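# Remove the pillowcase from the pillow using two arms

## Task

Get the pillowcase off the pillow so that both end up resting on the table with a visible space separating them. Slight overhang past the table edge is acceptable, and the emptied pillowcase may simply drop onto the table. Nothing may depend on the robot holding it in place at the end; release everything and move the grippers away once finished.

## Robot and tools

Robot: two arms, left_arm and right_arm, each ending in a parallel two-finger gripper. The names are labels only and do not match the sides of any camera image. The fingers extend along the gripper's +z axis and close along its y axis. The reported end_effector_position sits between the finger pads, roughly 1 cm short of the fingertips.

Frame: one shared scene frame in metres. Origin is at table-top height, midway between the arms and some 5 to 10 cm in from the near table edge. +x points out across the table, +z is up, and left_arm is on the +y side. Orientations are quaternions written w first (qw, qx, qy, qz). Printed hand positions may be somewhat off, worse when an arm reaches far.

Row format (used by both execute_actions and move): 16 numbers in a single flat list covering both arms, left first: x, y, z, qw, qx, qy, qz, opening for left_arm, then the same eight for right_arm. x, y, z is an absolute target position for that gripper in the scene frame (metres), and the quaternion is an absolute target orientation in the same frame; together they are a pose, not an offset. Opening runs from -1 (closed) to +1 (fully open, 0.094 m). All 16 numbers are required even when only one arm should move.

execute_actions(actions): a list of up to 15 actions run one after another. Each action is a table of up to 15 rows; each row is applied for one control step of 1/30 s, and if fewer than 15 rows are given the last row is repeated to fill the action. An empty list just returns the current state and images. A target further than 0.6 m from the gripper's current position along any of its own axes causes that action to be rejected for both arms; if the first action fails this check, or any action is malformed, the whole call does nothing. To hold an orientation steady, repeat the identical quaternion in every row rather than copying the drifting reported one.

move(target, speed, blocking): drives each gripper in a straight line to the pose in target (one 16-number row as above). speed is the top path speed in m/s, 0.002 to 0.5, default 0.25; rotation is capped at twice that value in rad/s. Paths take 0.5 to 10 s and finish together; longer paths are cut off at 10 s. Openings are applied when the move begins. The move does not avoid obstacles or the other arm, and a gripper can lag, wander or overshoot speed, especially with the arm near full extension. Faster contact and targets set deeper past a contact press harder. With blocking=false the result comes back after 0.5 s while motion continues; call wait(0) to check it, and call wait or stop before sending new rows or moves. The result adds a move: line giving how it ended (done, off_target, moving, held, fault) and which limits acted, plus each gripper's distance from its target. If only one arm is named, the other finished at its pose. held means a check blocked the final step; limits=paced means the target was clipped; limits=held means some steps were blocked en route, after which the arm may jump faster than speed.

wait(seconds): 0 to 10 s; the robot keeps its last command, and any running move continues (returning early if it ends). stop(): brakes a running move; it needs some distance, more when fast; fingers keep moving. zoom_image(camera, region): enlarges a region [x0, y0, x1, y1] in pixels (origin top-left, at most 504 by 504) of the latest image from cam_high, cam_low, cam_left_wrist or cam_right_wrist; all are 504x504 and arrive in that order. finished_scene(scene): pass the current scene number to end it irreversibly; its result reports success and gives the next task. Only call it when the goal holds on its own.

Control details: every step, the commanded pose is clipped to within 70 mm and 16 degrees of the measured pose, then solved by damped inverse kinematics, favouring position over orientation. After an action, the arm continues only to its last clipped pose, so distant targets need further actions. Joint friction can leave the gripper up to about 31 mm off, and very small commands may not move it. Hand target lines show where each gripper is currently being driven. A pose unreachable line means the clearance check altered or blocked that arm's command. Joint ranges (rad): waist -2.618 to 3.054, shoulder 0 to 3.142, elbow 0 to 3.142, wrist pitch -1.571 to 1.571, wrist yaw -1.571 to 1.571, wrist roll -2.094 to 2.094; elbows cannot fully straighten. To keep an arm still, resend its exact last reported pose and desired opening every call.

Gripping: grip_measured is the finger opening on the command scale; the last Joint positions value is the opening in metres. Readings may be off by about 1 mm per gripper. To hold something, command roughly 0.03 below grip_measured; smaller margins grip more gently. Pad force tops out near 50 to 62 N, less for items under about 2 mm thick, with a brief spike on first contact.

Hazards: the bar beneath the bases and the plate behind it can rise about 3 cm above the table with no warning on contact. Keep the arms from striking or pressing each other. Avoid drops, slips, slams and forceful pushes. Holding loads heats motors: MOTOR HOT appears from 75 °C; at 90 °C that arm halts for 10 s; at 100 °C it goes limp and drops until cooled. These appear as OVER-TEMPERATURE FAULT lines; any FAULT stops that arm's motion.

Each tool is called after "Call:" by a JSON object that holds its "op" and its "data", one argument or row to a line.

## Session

Call:
{"op": "execute_actions", "data": {
  "actions": []
}}

Scene clock: 0.00 s.
left_arm: end_effector_position=(+0.2959, +0.4112, +0.3248) grip_measured=+1.000 end_effector_quat_wxyz=(+0.394, +0.024, +0.829, +0.396) | right_arm: end_effector_position=(+0.1221, -0.4933, +0.2995) grip_measured=+1.000 end_effector_quat_wxyz=(+0.179, +0.016, +0.957, -0.227)
Joint positions: left_arm=[-0.132  0.973  1.099 -0.66  -0.864  0.405  0.094] | right_arm=[-1.281  1.174  1.49  -1.341 -0.186 -1.135  0.094]
Joint velocities: left_arm=[ 0.007 -0.012  0.007  0.066 -0.022 -0.022  0.   ] | right_arm=[-0.007 -0.012  0.007  0.007  0.037  0.007  0.   ]
Motor temperatures (°C, as the motors report them): left_arm=[22 31 26 23 21 21] | right_arm=[21 28 26 23 23 24]
Hand target (left_arm): +0.296, +0.411, +0.325; +0.394, +0.024, +0.829, +0.396
Hand target (right_arm): +0.122, -0.493, +0.300; +0.179, +0.016, +0.957, -0.227

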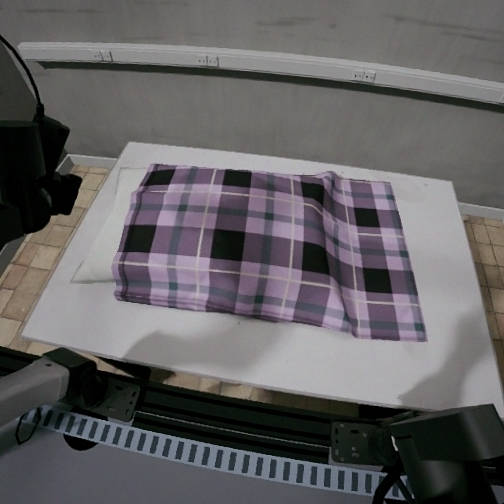

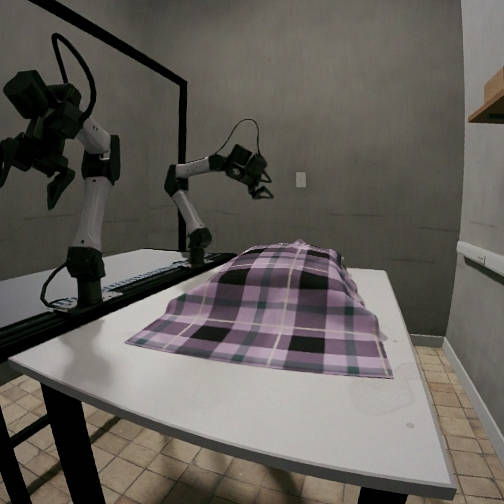

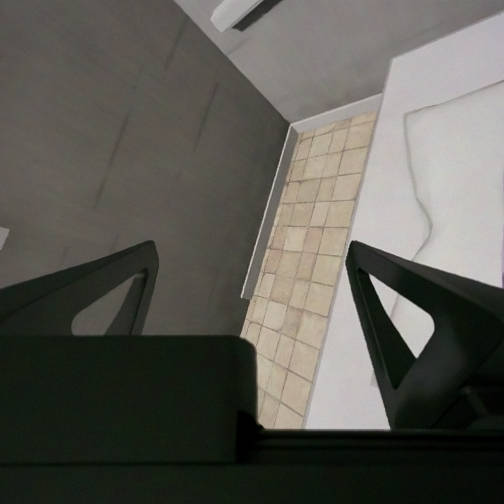

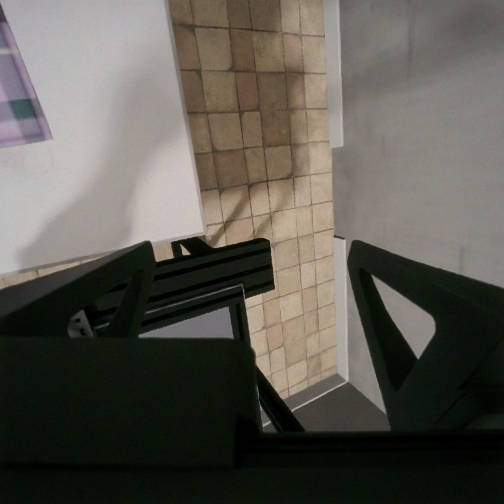

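Call:
{"op": "zoom_image", "data": {
  "camera": "cam_high",
  "region": [20,130,260,350]
}}

Call:
{"op": "zoom_image", "data": {
  "camera": "cam_high",
  "region": [260,130,500,380]
}}

Region (20, 130, 260, 350) of cam_high's 504x504 image, scaled by 2.100, with more detail than that image has; it fills the top 462 rows of this view, and the rest is white.

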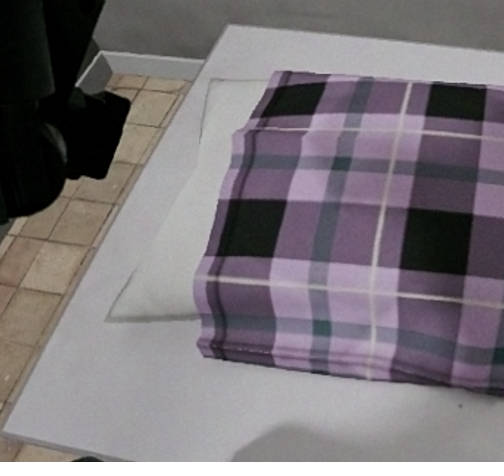

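Region (260, 130, 500, 380) of cam_high's 504x504 image, scaled by 2.016, with more detail than that image has; it fills the left 484 columns of this view, and the rest is white.

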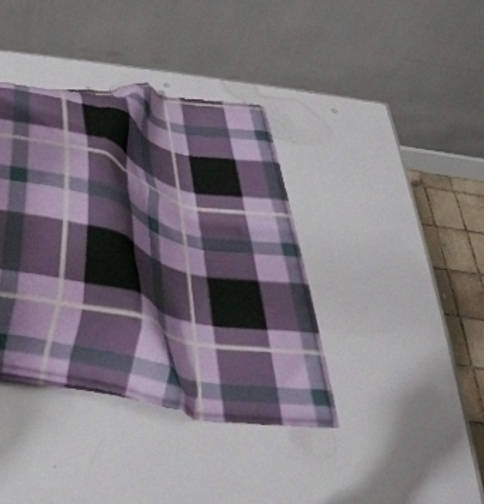

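Call:
{"op": "move", "data": {
  "target": [0.43,0.48,0.12,0.1125,-0.195,0.844,-0.487,0.1,0.42,-0.25,0.14,0,0,1,0,0.5],
  "speed": 0.3
}}

Scene clock: 5.07 s.
left_arm: end_effector_position=(+0.4237, +0.4785, +0.1098) grip_measured=+0.102 end_effector_quat_wxyz=(+0.117, -0.221, +0.842, -0.478) | right_arm: end_effector_position=(+0.4188, -0.2544, +0.1378) grip_measured=+0.502 end_effector_quat_wxyz=(+0.002, -0.002, +1.000, +0.003)
Joint positions: left_arm=[ 0.73   2.398  2.123 -1.544  0.988  0.334  0.052] | right_arm=[-0.041  2.141  2.065 -1.478 -0.034  0.009  0.071]
Joint velocities: left_arm=[-0.002 -0.022 -0.022 -0.037  0.037 -0.066 -0.   ] | right_arm=[ 0.002  0.012 -0.002 -0.007 -0.007  0.007  0.   ]
Motor temperatures (°C, as the motors report them): left_arm=[22 32 27 23 22 21] | right_arm=[21 29 27 24 23 24]
Hand target (left_arm): +0.425, +0.480, +0.119; +0.127, -0.216, +0.841, -0.480
Hand target (right_arm): +0.419, -0.252, +0.141; +0.002, +0.001, +1.000, +0.007
Off the commanded pose (left_arm): 0.012 m, 3 deg.
Off the commanded pose (right_arm): 0.005 m, 0 deg.
joint sent to its limit (left arm) — the command would take joint 4 (wrist pitch) past its lower limit, so that joint was sent only as far as its limit.
move: off_target (left_arm)

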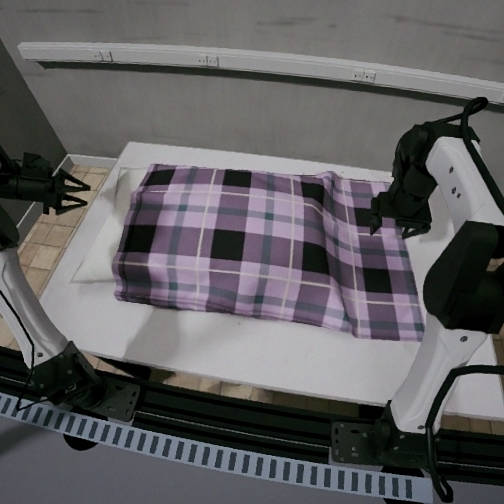

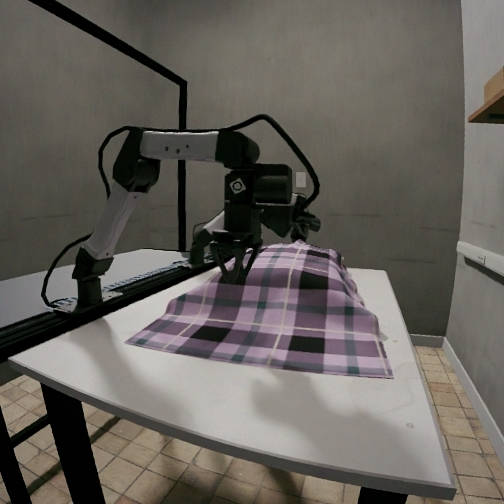

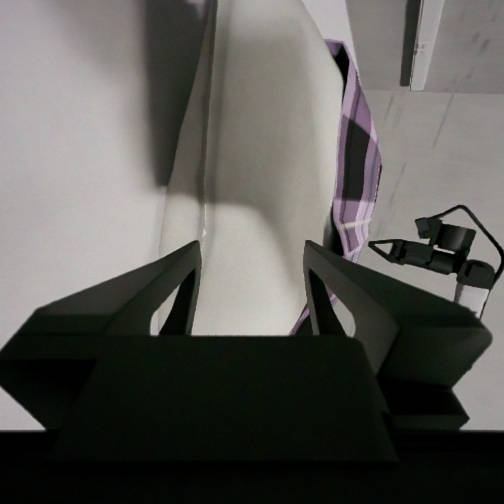

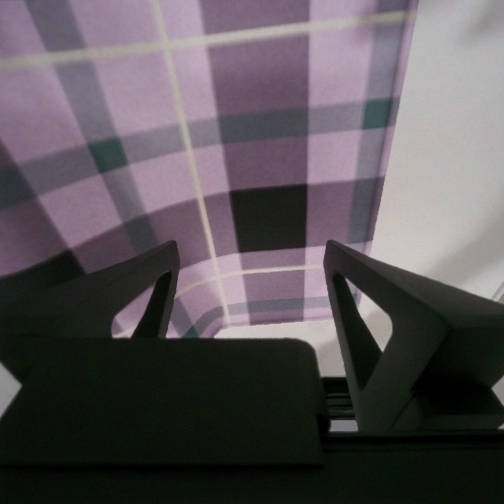

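Call:
{"op": "execute_actions", "data": {
  "actions": [
    [[0.44,0.475,0.06,0.1125,-0.195,0.844,-0.487,0.1,0.42,-0.265,0.07,0,0,1,0,0.5]],
    [[0.44,0.47,0.015,0.1125,-0.195,0.844,-0.487,0.1,0.42,-0.265,0.03,0,0,1,0,0.5]],
    [[0.44,0.44,0.014,0.1125,-0.195,0.844,-0.487,0.1,0.42,-0.265,0.008,0,0,1,0,0.5]],
    [[0.44,0.41,0.014,0.1125,-0.195,0.844,-0.487,0.1,0.42,-0.265,0.006,0,0,1,0,0.0]],
    [[0.44,0.39,0.014,0.1125,-0.195,0.844,-0.487,0.1,0.42,-0.265,0.006,0,0,1,0,-0.6]],
    [[0.44,0.39,0.014,0.1125,-0.195,0.844,-0.487,0.1,0.42,-0.265,0.006,0,0,1,0,-1]]
  ]
}}

Scene clock: 8.47 s.
left_arm: end_effector_position=(+0.4430, +0.3971, +0.0245) grip_measured=+0.102 end_effector_quat_wxyz=(+0.120, -0.200, +0.835, -0.498) | right_arm: end_effector_position=(+0.4269, -0.2575, +0.0191) grip_measured=-0.974 end_effector_quat_wxyz=(+0.014, -0.006, +1.000, +0.003)
Joint positions: left_arm=[ 0.563  2.341  1.64  -0.91   1.053  0.1    0.052] | right_arm=[-0.041  2.188  1.664 -1.005 -0.034  0.001  0.001]
Joint velocities: left_arm=[-0.002  0.012  0.007 -0.037 -0.007  0.007 -0.   ] | right_arm=[-0.007  0.012 -0.032 -0.051  0.007  0.051 -0.001]
Motor temperatures (°C, as the motors report them): left_arm=[22 34 27 23 22 21] | right_arm=[21 30 27 24 23 24]
Hand target (left_arm): +0.440, +0.390, +0.014; +0.112, -0.194, +0.844, -0.487
Hand target (right_arm): +0.420, -0.265, +0.006; -0.000, +0.000, +1.000, +0.000
Off the commanded pose (left_arm): 0.013 m, 2 deg.
Off the commanded pose (right_arm): 0.017 m, 2 deg.

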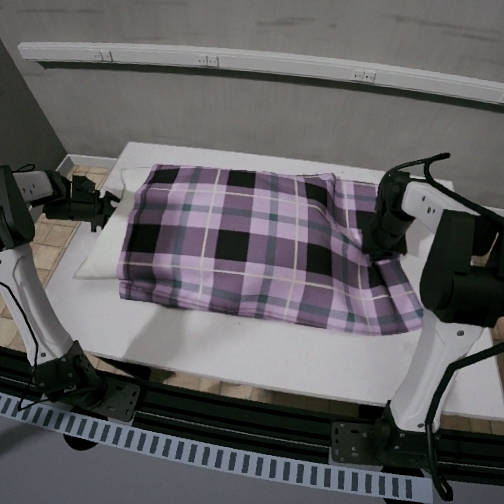

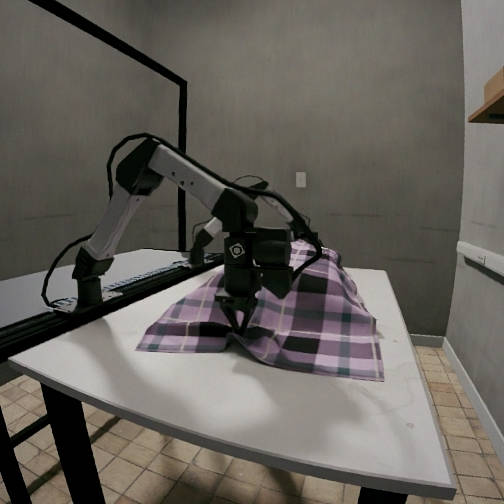

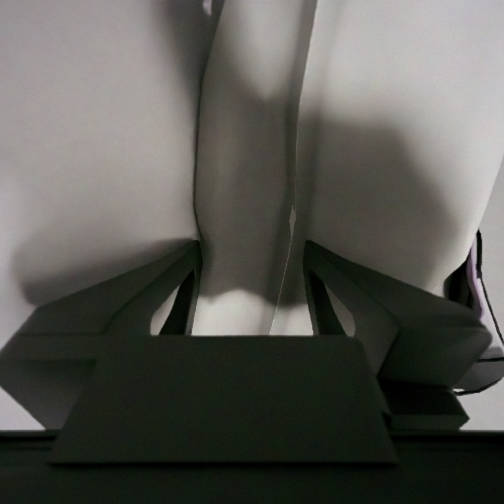

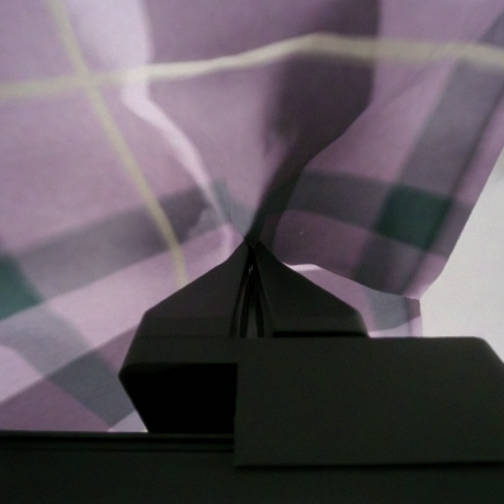

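Call:
{"op": "execute_actions", "data": {
  "actions": [
    [[0.44,0.37,0.012,0.1125,-0.195,0.844,-0.487,0.1,0.42,-0.265,0.03,0,0,1,0,-1]],
    [[0.44,0.35,0.012,0.1125,-0.195,0.844,-0.487,0.1,0.42,-0.265,0.055,0,0,1,0,-1]],
    [[0.44,0.35,0.012,0.1125,-0.195,0.844,-0.487,-1,0.42,-0.265,0.06,0,0,1,0,-1]],
    [[0.44,0.35,0.012,0.1125,-0.195,0.844,-0.487,-1,0.42,-0.265,0.06,0,0,1,0,-1]]
  ]
}}

Scene clock: 10.87 s.
left_arm: end_effector_position=(+0.4451, +0.3595, +0.0176) grip_measured=-0.977 end_effector_quat_wxyz=(+0.126, -0.195, +0.843, -0.486) | right_arm: end_effector_position=(+0.4164, -0.2568, +0.0492) grip_measured=-0.974 end_effector_quat_wxyz=(-0.009, -0.005, +1.000, +0.003)
Joint positions: left_arm=[ 0.476  2.252  1.457 -0.65   1.024 -0.065  0.001] | right_arm=[-0.041  2.163  1.747 -1.16  -0.034  0.001  0.001]
Joint velocities: left_arm=[-0.002 -0.017 -0.002 -0.007  0.051  0.037  0.   ] | right_arm=[ 0.007  0.017  0.002  0.007  0.022 -0.051  0.   ]
Motor temperatures (°C, as the motors report them): left_arm=[22 35 27 23 22 21] | right_arm=[21 31 28 24 23 24]
Hand target (left_arm): +0.440, +0.350, +0.012; +0.112, -0.195, +0.844, -0.487
Hand target (right_arm): +0.420, -0.265, +0.060; +0.000, -0.000, +1.000, -0.000
Off the commanded pose (left_arm): 0.012 m, 2 deg.
Off the commanded pose (right_arm): 0.014 m, 1 deg.

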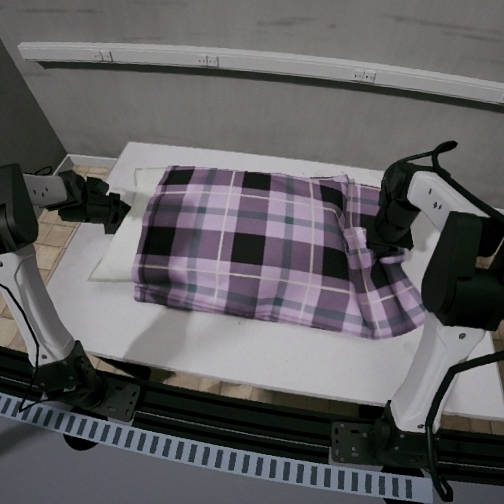

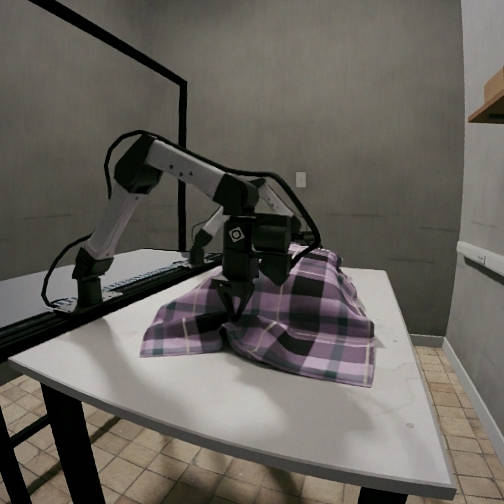

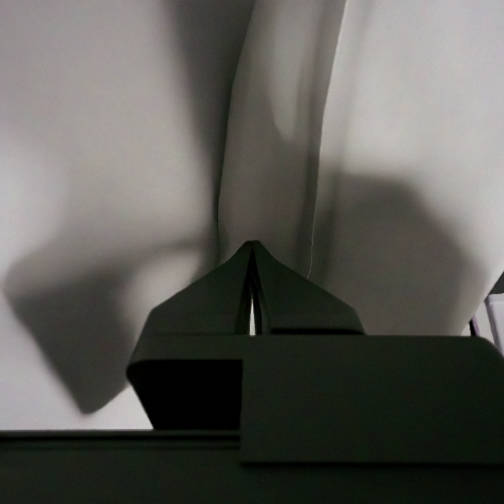

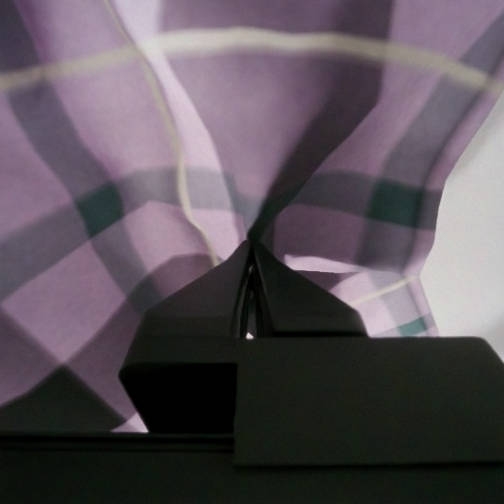

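Call:
{"op": "execute_actions", "data": {
  "actions": [
    [[0.44,0.385,0.014,0.1125,-0.195,0.844,-0.487,0.1,0.42,-0.25,0.045,0,0,1,0,-1]],
    [[0.44,0.36,0.012,0.1125,-0.195,0.844,-0.487,0.1,0.42,-0.24,0.04,0,0,1,0,-1]],
    [[0.44,0.335,0.012,0.1125,-0.195,0.844,-0.487,0.1,0.42,-0.24,0.04,0,0,1,0,-1]],
    [[0.44,0.32,0.012,0.1125,-0.195,0.844,-0.487,0.1,0.42,-0.24,0.04,0,0,1,0,-1]]
  ]
}}

Scene clock: 13.13 s.
left_arm: end_effector_position=(+0.4478, +0.3300, +0.0245) grip_measured=+0.097 end_effector_quat_wxyz=(+0.130, -0.191, +0.835, -0.499) | right_arm: end_effector_position=(+0.4224, -0.2396, +0.0459) grip_measured=-0.974 end_effector_quat_wxyz=(+0.005, -0.003, +1.000, +0.003)
Joint positions: left_arm=[ 0.413  2.198  1.36  -0.495  1.045 -0.189  0.052] | right_arm=[-0.     2.163  1.736 -1.119 -0.033  0.047  0.001]
Joint velocities: left_arm=[ 0.007 -0.007 -0.017  0.051 -0.037 -0.037 -0.   ] | right_arm=[ 0.017 -0.002 -0.007  0.037 -0.022 -0.022 -0.001]
Motor temperatures (°C, as the motors report them): left_arm=[22 36 27 23 22 21] | right_arm=[21 32 28 24 23 24]
Hand target (left_arm): +0.439, +0.320, +0.012; +0.112, -0.194, +0.844, -0.487
Hand target (right_arm): +0.420, -0.240, +0.040; -0.000, -0.000, +1.000, +0.000
Off the commanded pose (left_arm): 0.018 m, 3 deg.
Off the commanded pose (right_arm): 0.006 m, 1 deg.

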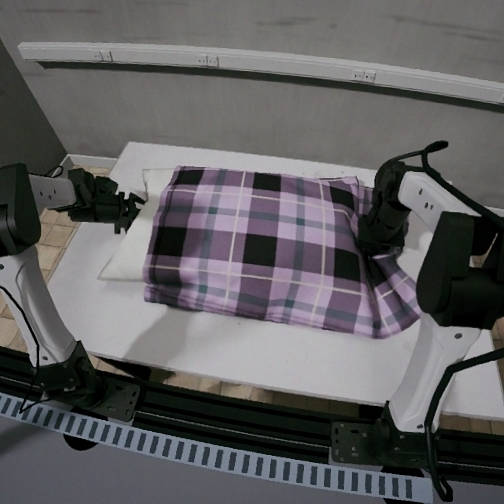

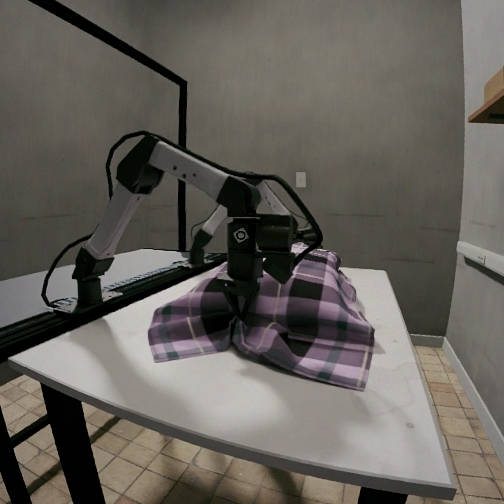

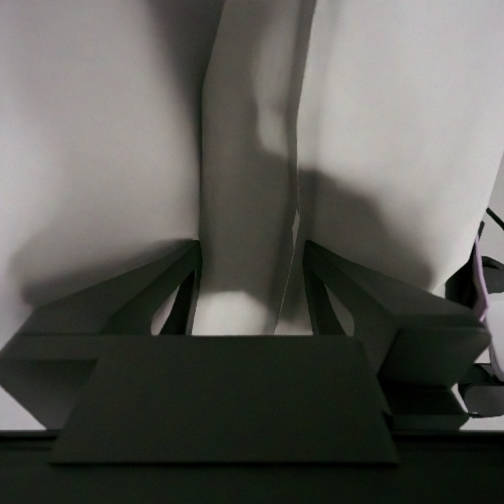

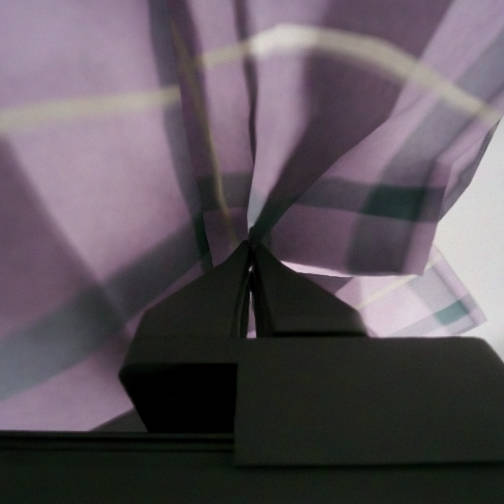

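Call:
{"op": "execute_actions", "data": {
  "actions": [
    [[0.44,0.30,0.012,0.1125,-0.195,0.844,-0.487,0.1,0.42,-0.23,0.035,0,0,1,0,-1]],
    [[0.44,0.285,0.012,0.1125,-0.195,0.844,-0.487,0.0,0.42,-0.23,0.035,0,0,1,0,-1]],
    [[0.44,0.28,0.012,0.1125,-0.195,0.844,-0.487,-1,0.42,-0.23,0.035,0,0,1,0,-1]],
    [[0.44,0.28,0.012,0.1125,-0.195,0.844,-0.487,-1,0.42,-0.23,0.035,0,0,1,0,-1]]
  ]
}}

Scene clock: 15.43 s.
left_arm: end_effector_position=(+0.4488, +0.2912, +0.0181) grip_measured=-0.965 end_effector_quat_wxyz=(+0.129, -0.193, +0.840, -0.490) | right_arm: end_effector_position=(+0.4228, -0.2308, +0.0437) grip_measured=-0.974 end_effector_quat_wxyz=(+0.008, -0.003, +1.000, +0.000)
Joint positions: left_arm=[ 0.315  2.151  1.236 -0.272  0.994 -0.364  0.002] | right_arm=[ 0.023  2.163  1.728 -1.105 -0.026  0.071  0.001]
Joint velocities: left_arm=[ 0.012 -0.007 -0.007 -0.051 -0.007  0.051  0.002] | right_arm=[-0.007 -0.002 -0.002 -0.022 -0.022  0.022 -0.001]
Motor temperatures (°C, as the motors report them): left_arm=[22 36 27 23 22 21] | right_arm=[21 33 28 24 23 24]
Hand target (left_arm): +0.440, +0.280, +0.012; +0.113, -0.195, +0.844, -0.486
Hand target (right_arm): +0.420, -0.230, +0.035; -0.000, +0.000, +1.000, +0.000
Off the commanded pose (left_arm): 0.016 m, 2 deg.
Off the commanded pose (right_arm): 0.009 m, 1 deg.

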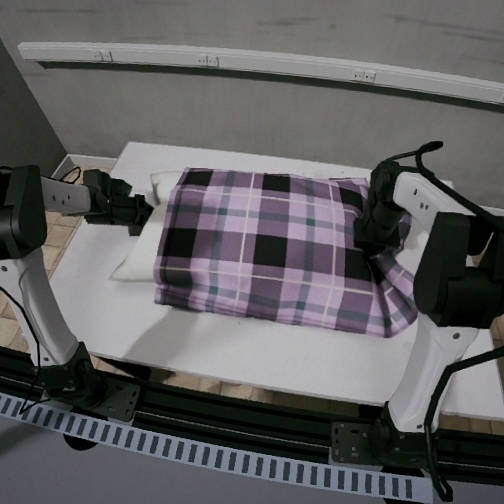

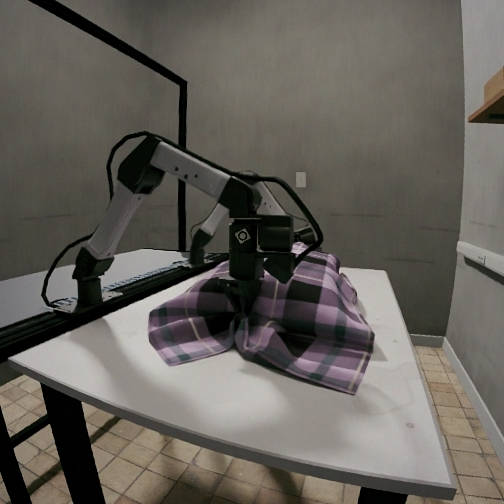

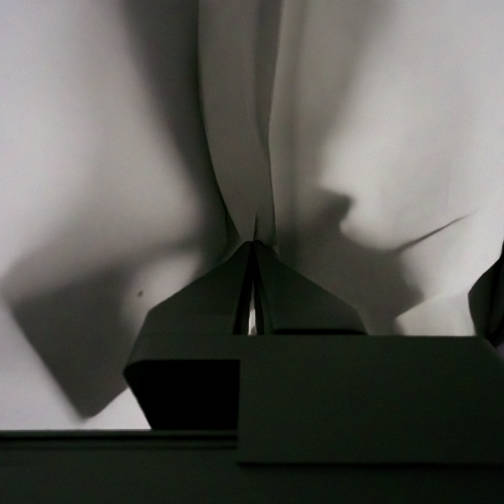

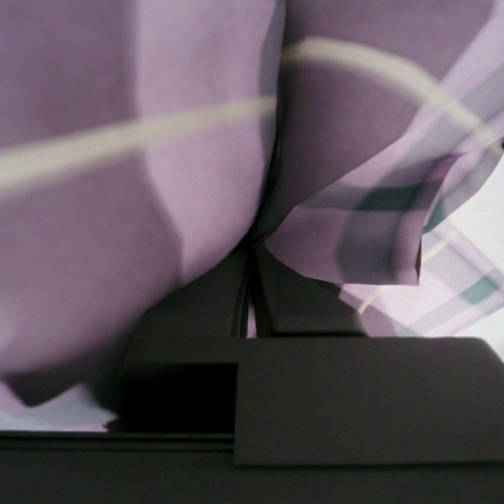

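Call:
{"op": "move", "data": {
  "target": [0.44,0.35,0.035,0.1125,-0.195,0.844,-0.487,-1,0.42,-0.29,0.06,0,0,1,0,-1],
  "speed": 0.08
}}

Scene clock: 16.80 s.
left_arm: end_effector_position=(+0.4390, +0.3492, +0.0323) grip_measured=-0.967 end_effector_quat_wxyz=(+0.113, -0.200, +0.845, -0.482) | right_arm: end_effector_position=(+0.4174, -0.2865, +0.0510) grip_measured=-0.974 end_effector_quat_wxyz=(-0.006, -0.000, +1.000, -0.001)
Joint positions: left_arm=[ 0.455  2.196  1.435 -0.685  1.009 -0.095  0.002] | right_arm=[-0.11   2.163  1.751 -1.16  -0.026 -0.057  0.001]
Joint velocities: left_arm=[-0.012  0.012  0.012 -0.081 -0.037 -0.037  0.   ] | right_arm=[-0.007  0.017  0.007  0.007  0.037 -0.066 -0.   ]
Motor temperatures (°C, as the motors report them): left_arm=[22 37 28 23 22 21] | right_arm=[21 34 28 24 23 24]
Hand target (left_arm): +0.441, +0.350, +0.035; +0.114, -0.196, +0.843, -0.488
Hand target (right_arm): +0.420, -0.290, +0.060; +0.001, +0.000, +1.000, -0.001
Off the commanded pose (left_arm): 0.003 m, 1 deg.
Off the commanded pose (right_arm): 0.010 m, 1 deg.
move: done

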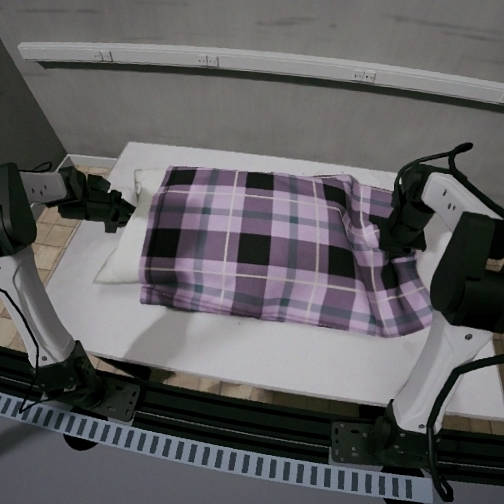

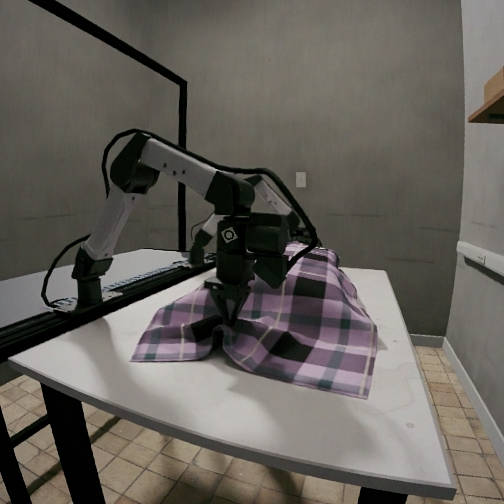

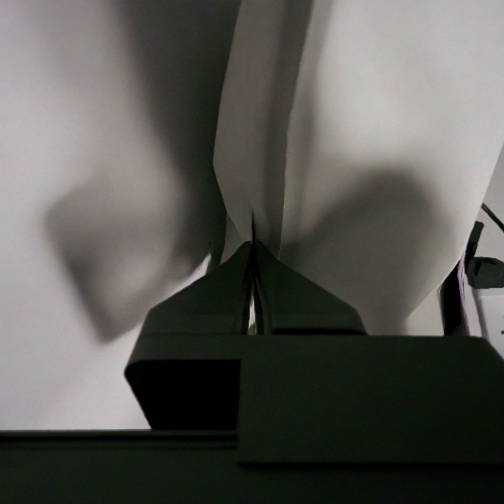

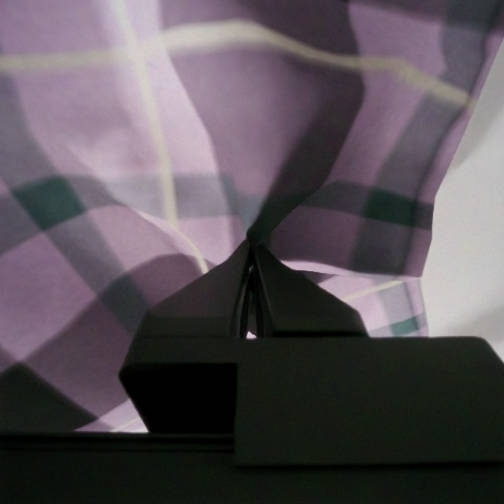

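Call:
{"op": "move", "data": {
  "target": [0.44,0.44,0.04,0.1125,-0.195,0.844,-0.487,-1,0.42,-0.40,0.07,0,0,1,0,-1],
  "speed": 0.08
}}

Scene clock: 18.83 s.
left_arm: end_effector_position=(+0.4397, +0.4322, +0.0378) grip_measured=-0.967 end_effector_quat_wxyz=(+0.105, -0.197, +0.842, -0.491) | right_arm: end_effector_position=(+0.4186, -0.3853, +0.0681) grip_measured=-0.974 end_effector_quat_wxyz=(-0.002, -0.006, +1.000, +0.013)
Joint positions: left_arm=[ 0.629  2.431  1.878 -1.211  1.017  0.26   0.002] | right_arm=[-0.352  2.234  1.924 -1.267 -0.055 -0.311  0.001]
Joint velocities: left_arm=[ 0.002  0.002 -0.002 -0.051 -0.007 -0.037  0.001] | right_arm=[ 0.007 -0.007  0.017 -0.037 -0.066 -0.066  0.001]
Motor temperatures (°C, as the motors report them): left_arm=[22 37 28 23 22 21] | right_arm=[21 34 29 24 23 24]
Hand target (left_arm): +0.442, +0.440, +0.040; +0.114, -0.195, +0.843, -0.488
Hand target (right_arm): +0.420, -0.400, +0.070; +0.001, +0.000, +1.000, -0.001
Off the commanded pose (left_arm): 0.008 m, 1 deg.
Off the commanded pose (right_arm): 0.015 m, 2 deg.
move: off_target (right_arm)

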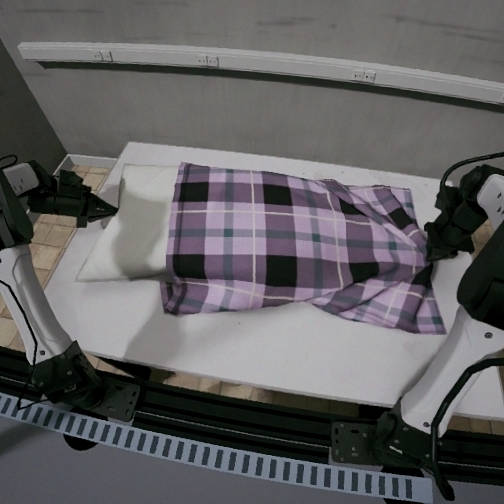

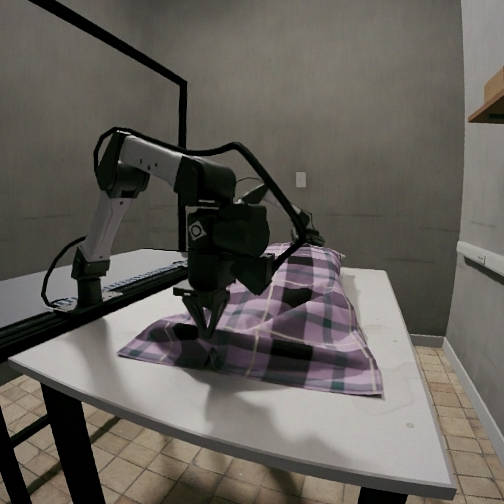

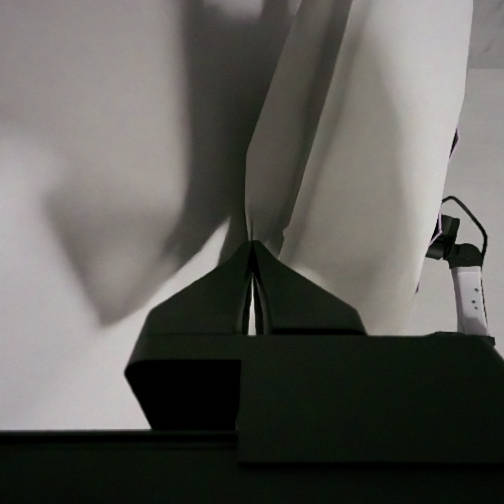

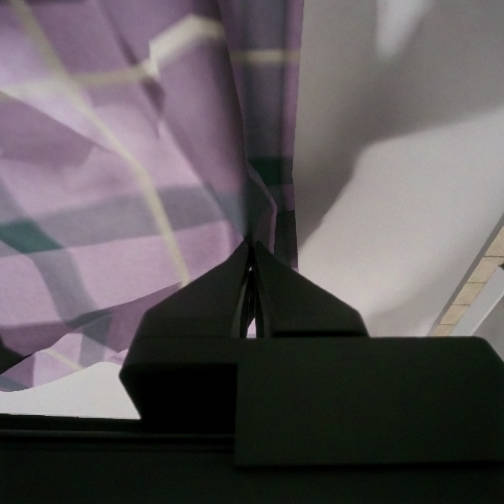

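Call:
{"op": "move", "data": {
  "target": [0.44,0.54,0.045,0.13,-0.21,0.845,-0.47,-1,0.42,-0.56,0.09,0,0,1,0,-1],
  "speed": 0.08
}}

Scene clock: 21.47 s.
left_arm: end_effector_position=(+0.4402, +0.5339, +0.0416) grip_measured=-0.967 end_effector_quat_wxyz=(+0.143, -0.221, +0.846, -0.464) | right_arm: end_effector_position=(+0.4244, -0.5450, +0.0872) grip_measured=-0.974 end_effector_quat_wxyz=(+0.036, -0.004, +0.999, -0.004)
Joint positions: left_arm=[ 0.798  2.699  2.432 -1.559  0.974  0.406  0.002] | right_arm=[-0.659  2.631  2.695 -1.576 -0.065 -0.61   0.001]
Joint velocities: left_arm=[ 0.002 -0.007 -0.002 -0.022  0.022  0.037 -0.   ] | right_arm=[ 0.002 -0.017 -0.022 -0.007 -0.066 -0.037  0.   ]
Motor temperatures (°C, as the motors report them): left_arm=[22 39 28 23 22 21] | right_arm=[21 36 29 24 23 24]
Hand target (left_arm): +0.441, +0.540, +0.044; +0.151, -0.223, +0.846, -0.461
Hand target (right_arm): +0.419, -0.559, +0.090; +0.033, +0.001, +0.999, -0.023
Off the commanded pose (left_arm): 0.007 m, 2 deg.
Off the commanded pose (right_arm): 0.016 m, 4 deg.
joint sent to its limit (left arm) — the command would take joint 4 (wrist pitch) past its lower limit, so that joint was sent only as far as its limit.
joint sent to its limit (right arm) — the command would take joint 4 (wrist pitch) past its lower limit, so that joint was sent only as far as its limit.
move: off_target (right_arm)

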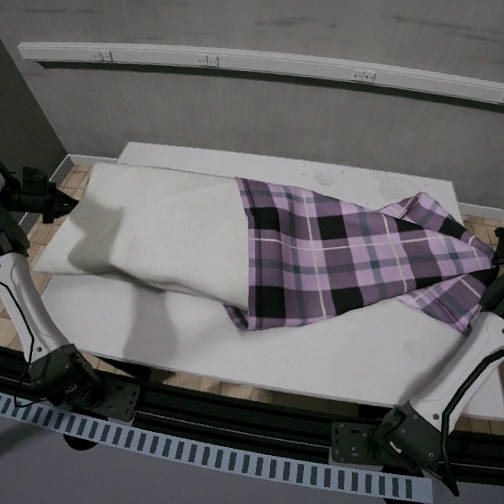

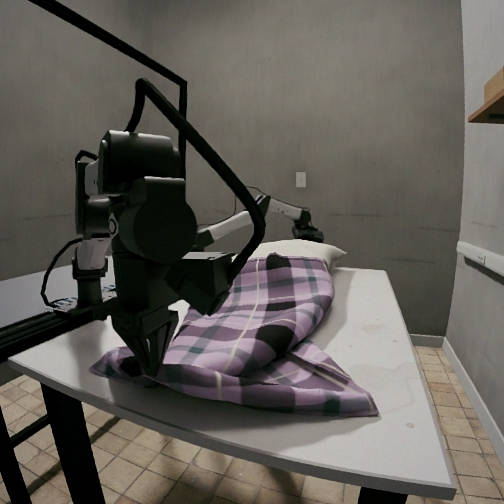

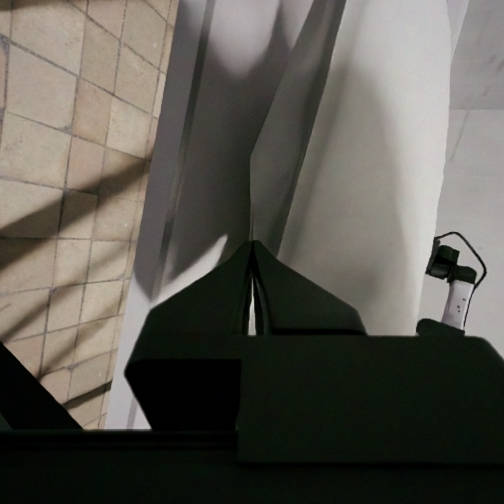

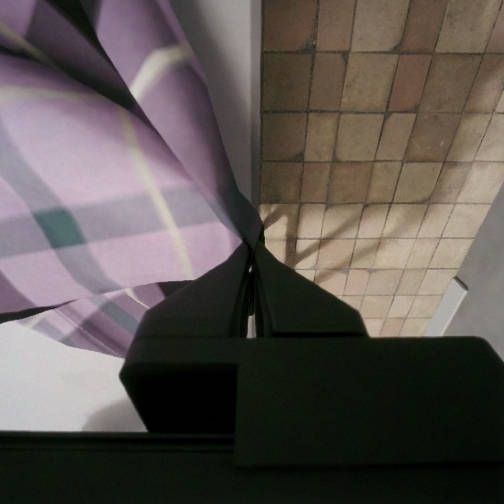

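Call:
{"op": "execute_actions", "data": {
  "actions": [
    [[0.44,0.534,0.042,0.143,-0.221,0.846,-0.464,-1,0.42,-0.50,0.06,0,0,1,0,-1]],
    [[0.44,0.534,0.042,0.143,-0.221,0.846,-0.464,-1,0.42,-0.48,0.05,0,0,1,0,0.4]],
    [[0.44,0.534,0.042,0.143,-0.221,0.846,-0.464,-1,0.42,-0.45,0.13,0,0.2,0.98,0,0.4]],
    [[0.44,0.534,0.042,0.143,-0.221,0.846,-0.464,-1,0.42,-0.38,0.15,0,0.4,0.917,0,0.5]],
    [[0.44,0.534,0.042,0.143,-0.221,0.846,-0.464,-1,0.425,-0.30,0.14,0,0.6,0.8,0,0.5]],
    [[0.44,0.534,0.042,0.143,-0.221,0.846,-0.464,-1,0.425,-0.23,0.12,0,0.707,0.707,0,0.5]],
    [[0.44,0.534,0.042,0.143,-0.221,0.846,-0.464,-1,0.425,-0.21,0.08,0,0.707,0.707,0,0.5]]
  ]
}}

Scene clock: 25.40 s.
left_arm: end_effector_position=(+0.4399, +0.5340, +0.0411) grip_measured=-0.967 end_effector_quat_wxyz=(+0.142, -0.221, +0.846, -0.463) | right_arm: end_effector_position=(+0.4228, -0.2085, +0.0779) grip_measured=+0.498 end_effector_quat_wxyz=(-0.010, +0.703, +0.711, -0.005)
Joint positions: left_arm=[ 0.798  2.7    2.432 -1.559  0.971  0.406  0.002] | right_arm=[ 0.07   2.19   1.911 -1.296 -0.035  1.683  0.07 ]
Joint velocities: left_arm=[-0.017  0.002  0.002  0.081  0.051 -0.037  0.001] | right_arm=[-0.007 -0.007  0.007  0.11   0.022  0.051  0.   ]
Motor temperatures (°C, as the motors report them): left_arm=[22 41 29 23 22 21] | right_arm=[21 38 30 24 23 24]
Hand target (left_arm): +0.440, +0.534, +0.042; +0.143, -0.221, +0.846, -0.464
Hand target (right_arm): +0.425, -0.210, +0.080; -0.000, +0.707, +0.707, -0.001
Off the commanded pose (left_arm): 0.001 m, 0 deg.
Off the commanded pose (right_arm): 0.003 m, 1 deg.

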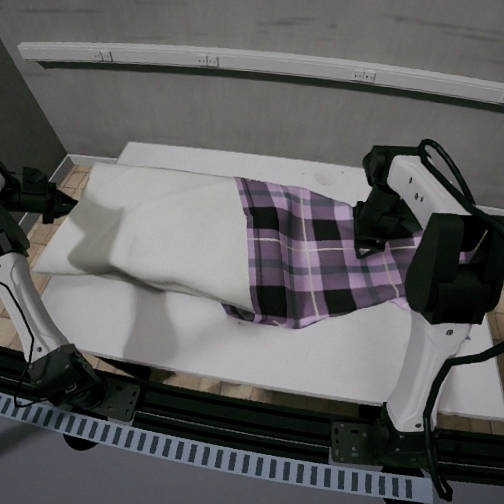

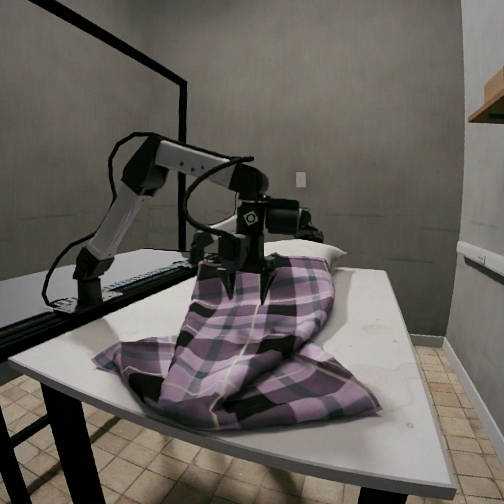

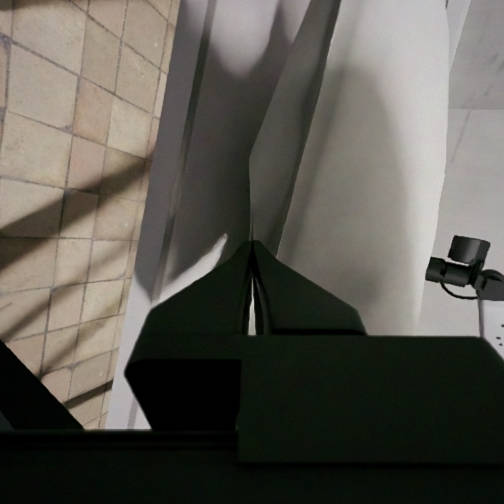

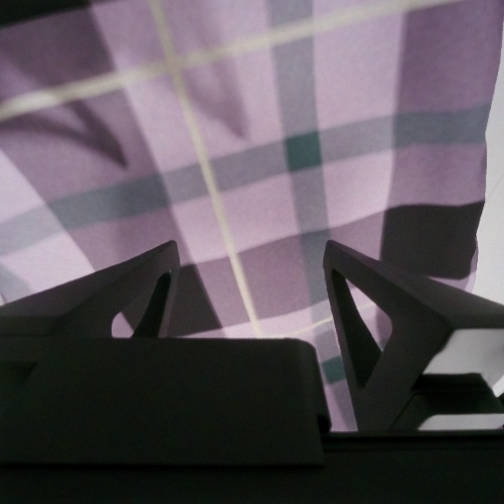

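Call:
{"op": "execute_actions", "data": {
  "actions": [
    [[0.44,0.534,0.042,0.143,-0.221,0.846,-0.464,-1,0.425,-0.21,0.035,0,0.707,0.707,0,0.5]],
    [[0.44,0.534,0.042,0.143,-0.221,0.846,-0.464,-1,0.425,-0.21,0.006,0,0.707,0.707,0,0.4]],
    [[0.44,0.534,0.042,0.143,-0.221,0.846,-0.464,-1,0.425,-0.21,0.006,0,0.707,0.707,0,-0.3]],
    [[0.44,0.534,0.042,0.143,-0.221,0.846,-0.464,-1,0.425,-0.21,0.006,0,0.707,0.707,0,-1]],
    [[0.44,0.534,0.042,0.143,-0.221,0.846,-0.464,-1,0.425,-0.22,0.04,0,0.707,0.707,0,-1]],
    [[0.44,0.534,0.042,0.143,-0.221,0.846,-0.464,-1,0.425,-0.26,0.07,0,0.707,0.707,0,-1]]
  ]
}}

Scene clock: 28.60 s.
left_arm: end_effector_position=(+0.4399, +0.5340, +0.0411) grip_measured=-0.967 end_effector_quat_wxyz=(+0.142, -0.221, +0.846, -0.463) | right_arm: end_effector_position=(+0.4251, -0.2563, +0.0620) grip_measured=-0.957 end_effector_quat_wxyz=(-0.007, +0.710, +0.704, +0.006)
Joint positions: left_arm=[ 0.798  2.7    2.432 -1.559  0.971  0.406  0.002] | right_arm=[-0.046  2.172  1.813 -1.199 -0.045  1.588  0.002]
Joint velocities: left_arm=[-0.012 -0.002 -0.002  0.007  0.022 -0.007  0.   ] | right_arm=[-0.012  0.002  0.002 -0.125 -0.037 -0.022 -0.   ]
Motor temperatures (°C, as the motors report them): left_arm=[22 43 29 23 22 21] | right_arm=[21 39 30 24 23 24]
Hand target (left_arm): +0.440, +0.534, +0.042; +0.143, -0.221, +0.846, -0.464
Hand target (right_arm): +0.425, -0.260, +0.070; +0.001, +0.707, +0.707, +0.000
Off the commanded pose (left_arm): 0.001 m, 0 deg.
Off the commanded pose (right_arm): 0.009 m, 1 deg.

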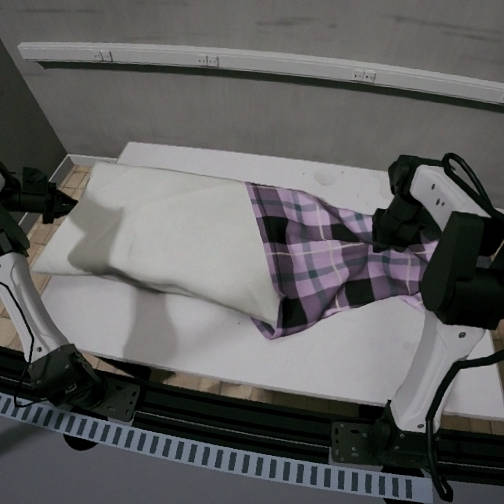

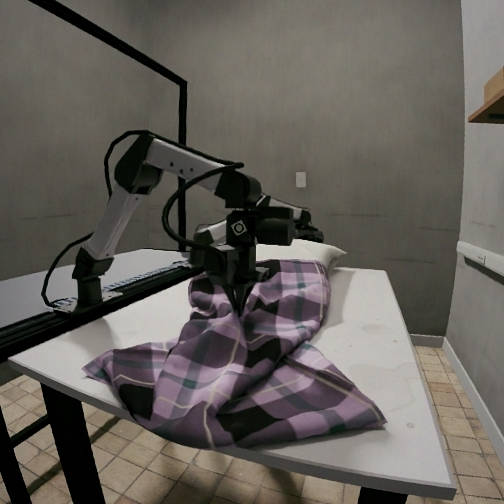

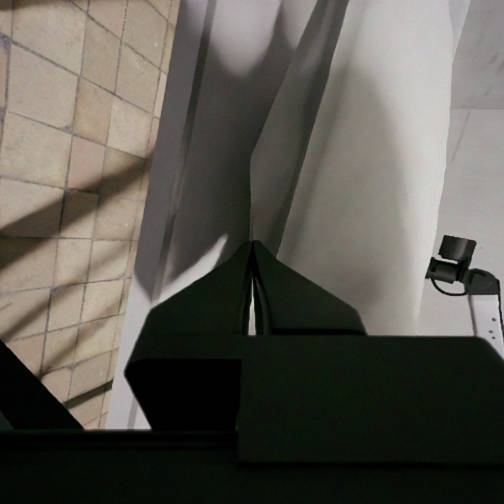

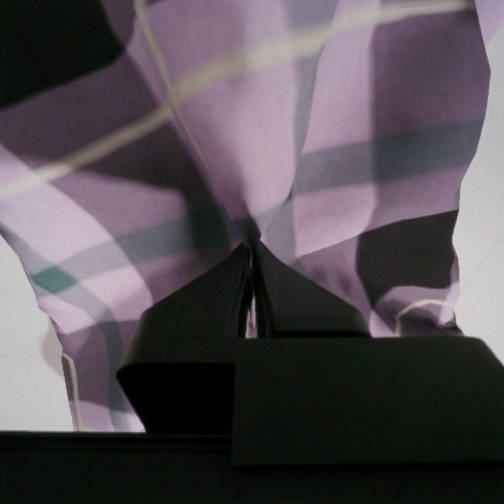

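Call:
{"op": "move", "data": {
  "target": [0.44,0.534,0.042,0.143,-0.221,0.846,-0.464,-1,0.42,-0.53,0.14,0.05,0.5,0.865,0,-1],
  "speed": 0.18
}}

Scene clock: 30.97 s.
left_arm: end_effector_position=(+0.4398, +0.5340, +0.0409) grip_measured=-0.967 end_effector_quat_wxyz=(+0.142, -0.221, +0.847, -0.463) | right_arm: end_effector_position=(+0.4186, -0.5287, +0.1363) grip_measured=-0.957 end_effector_quat_wxyz=(+0.062, +0.502, +0.863, -0.004)
Joint positions: left_arm=[ 0.798  2.7    2.432 -1.559  0.97   0.406  0.002] | right_arm=[-0.629  2.466  2.58  -1.565 -0.029  0.482  0.002]
Joint velocities: left_arm=[-0.002  0.002 -0.007 -0.007 -0.007 -0.051  0.001] | right_arm=[ 0.002 -0.007  0.002 -0.022  0.022 -0.022  0.   ]
Motor temperatures (°C, as the motors report them): left_arm=[22 44 29 23 22 21] | right_arm=[21 40 30 24 23 24]
Hand target (left_arm): +0.440, +0.534, +0.042; +0.143, -0.221, +0.846, -0.464
Hand target (right_arm): +0.419, -0.530, +0.140; +0.066, +0.499, +0.864, -0.003
Off the commanded pose (left_arm): 0.001 m, 0 deg.
Off the commanded pose (right_arm): 0.004 m, 1 deg.
joint sent to its limit (right arm) — the command would take joint 4 (wrist pitch) past its lower limit, so that joint was sent only as far as its limit.
move: done

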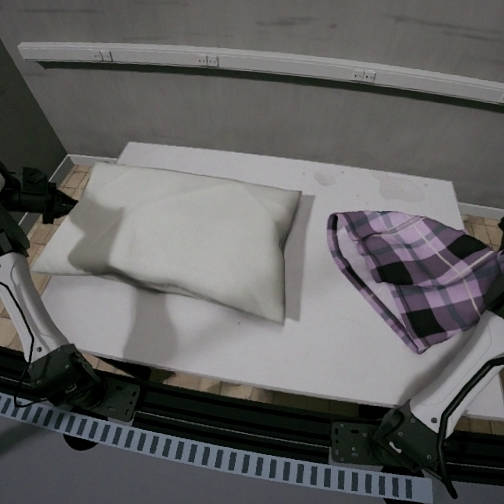

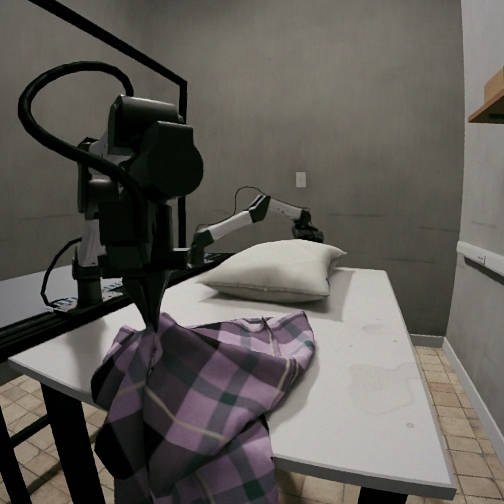

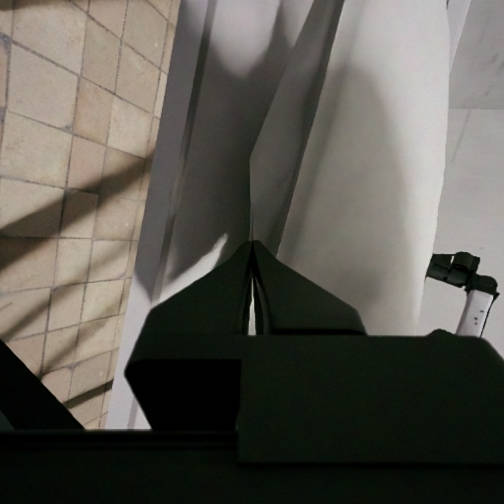

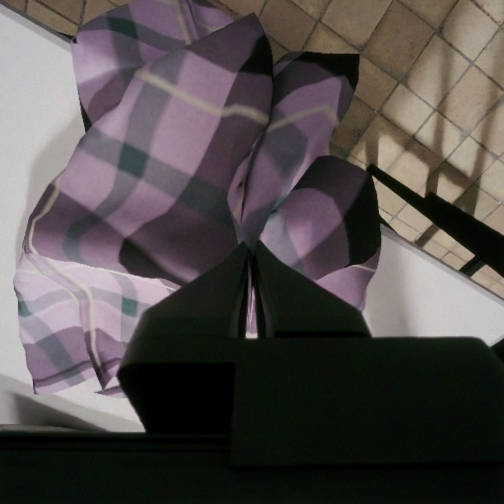

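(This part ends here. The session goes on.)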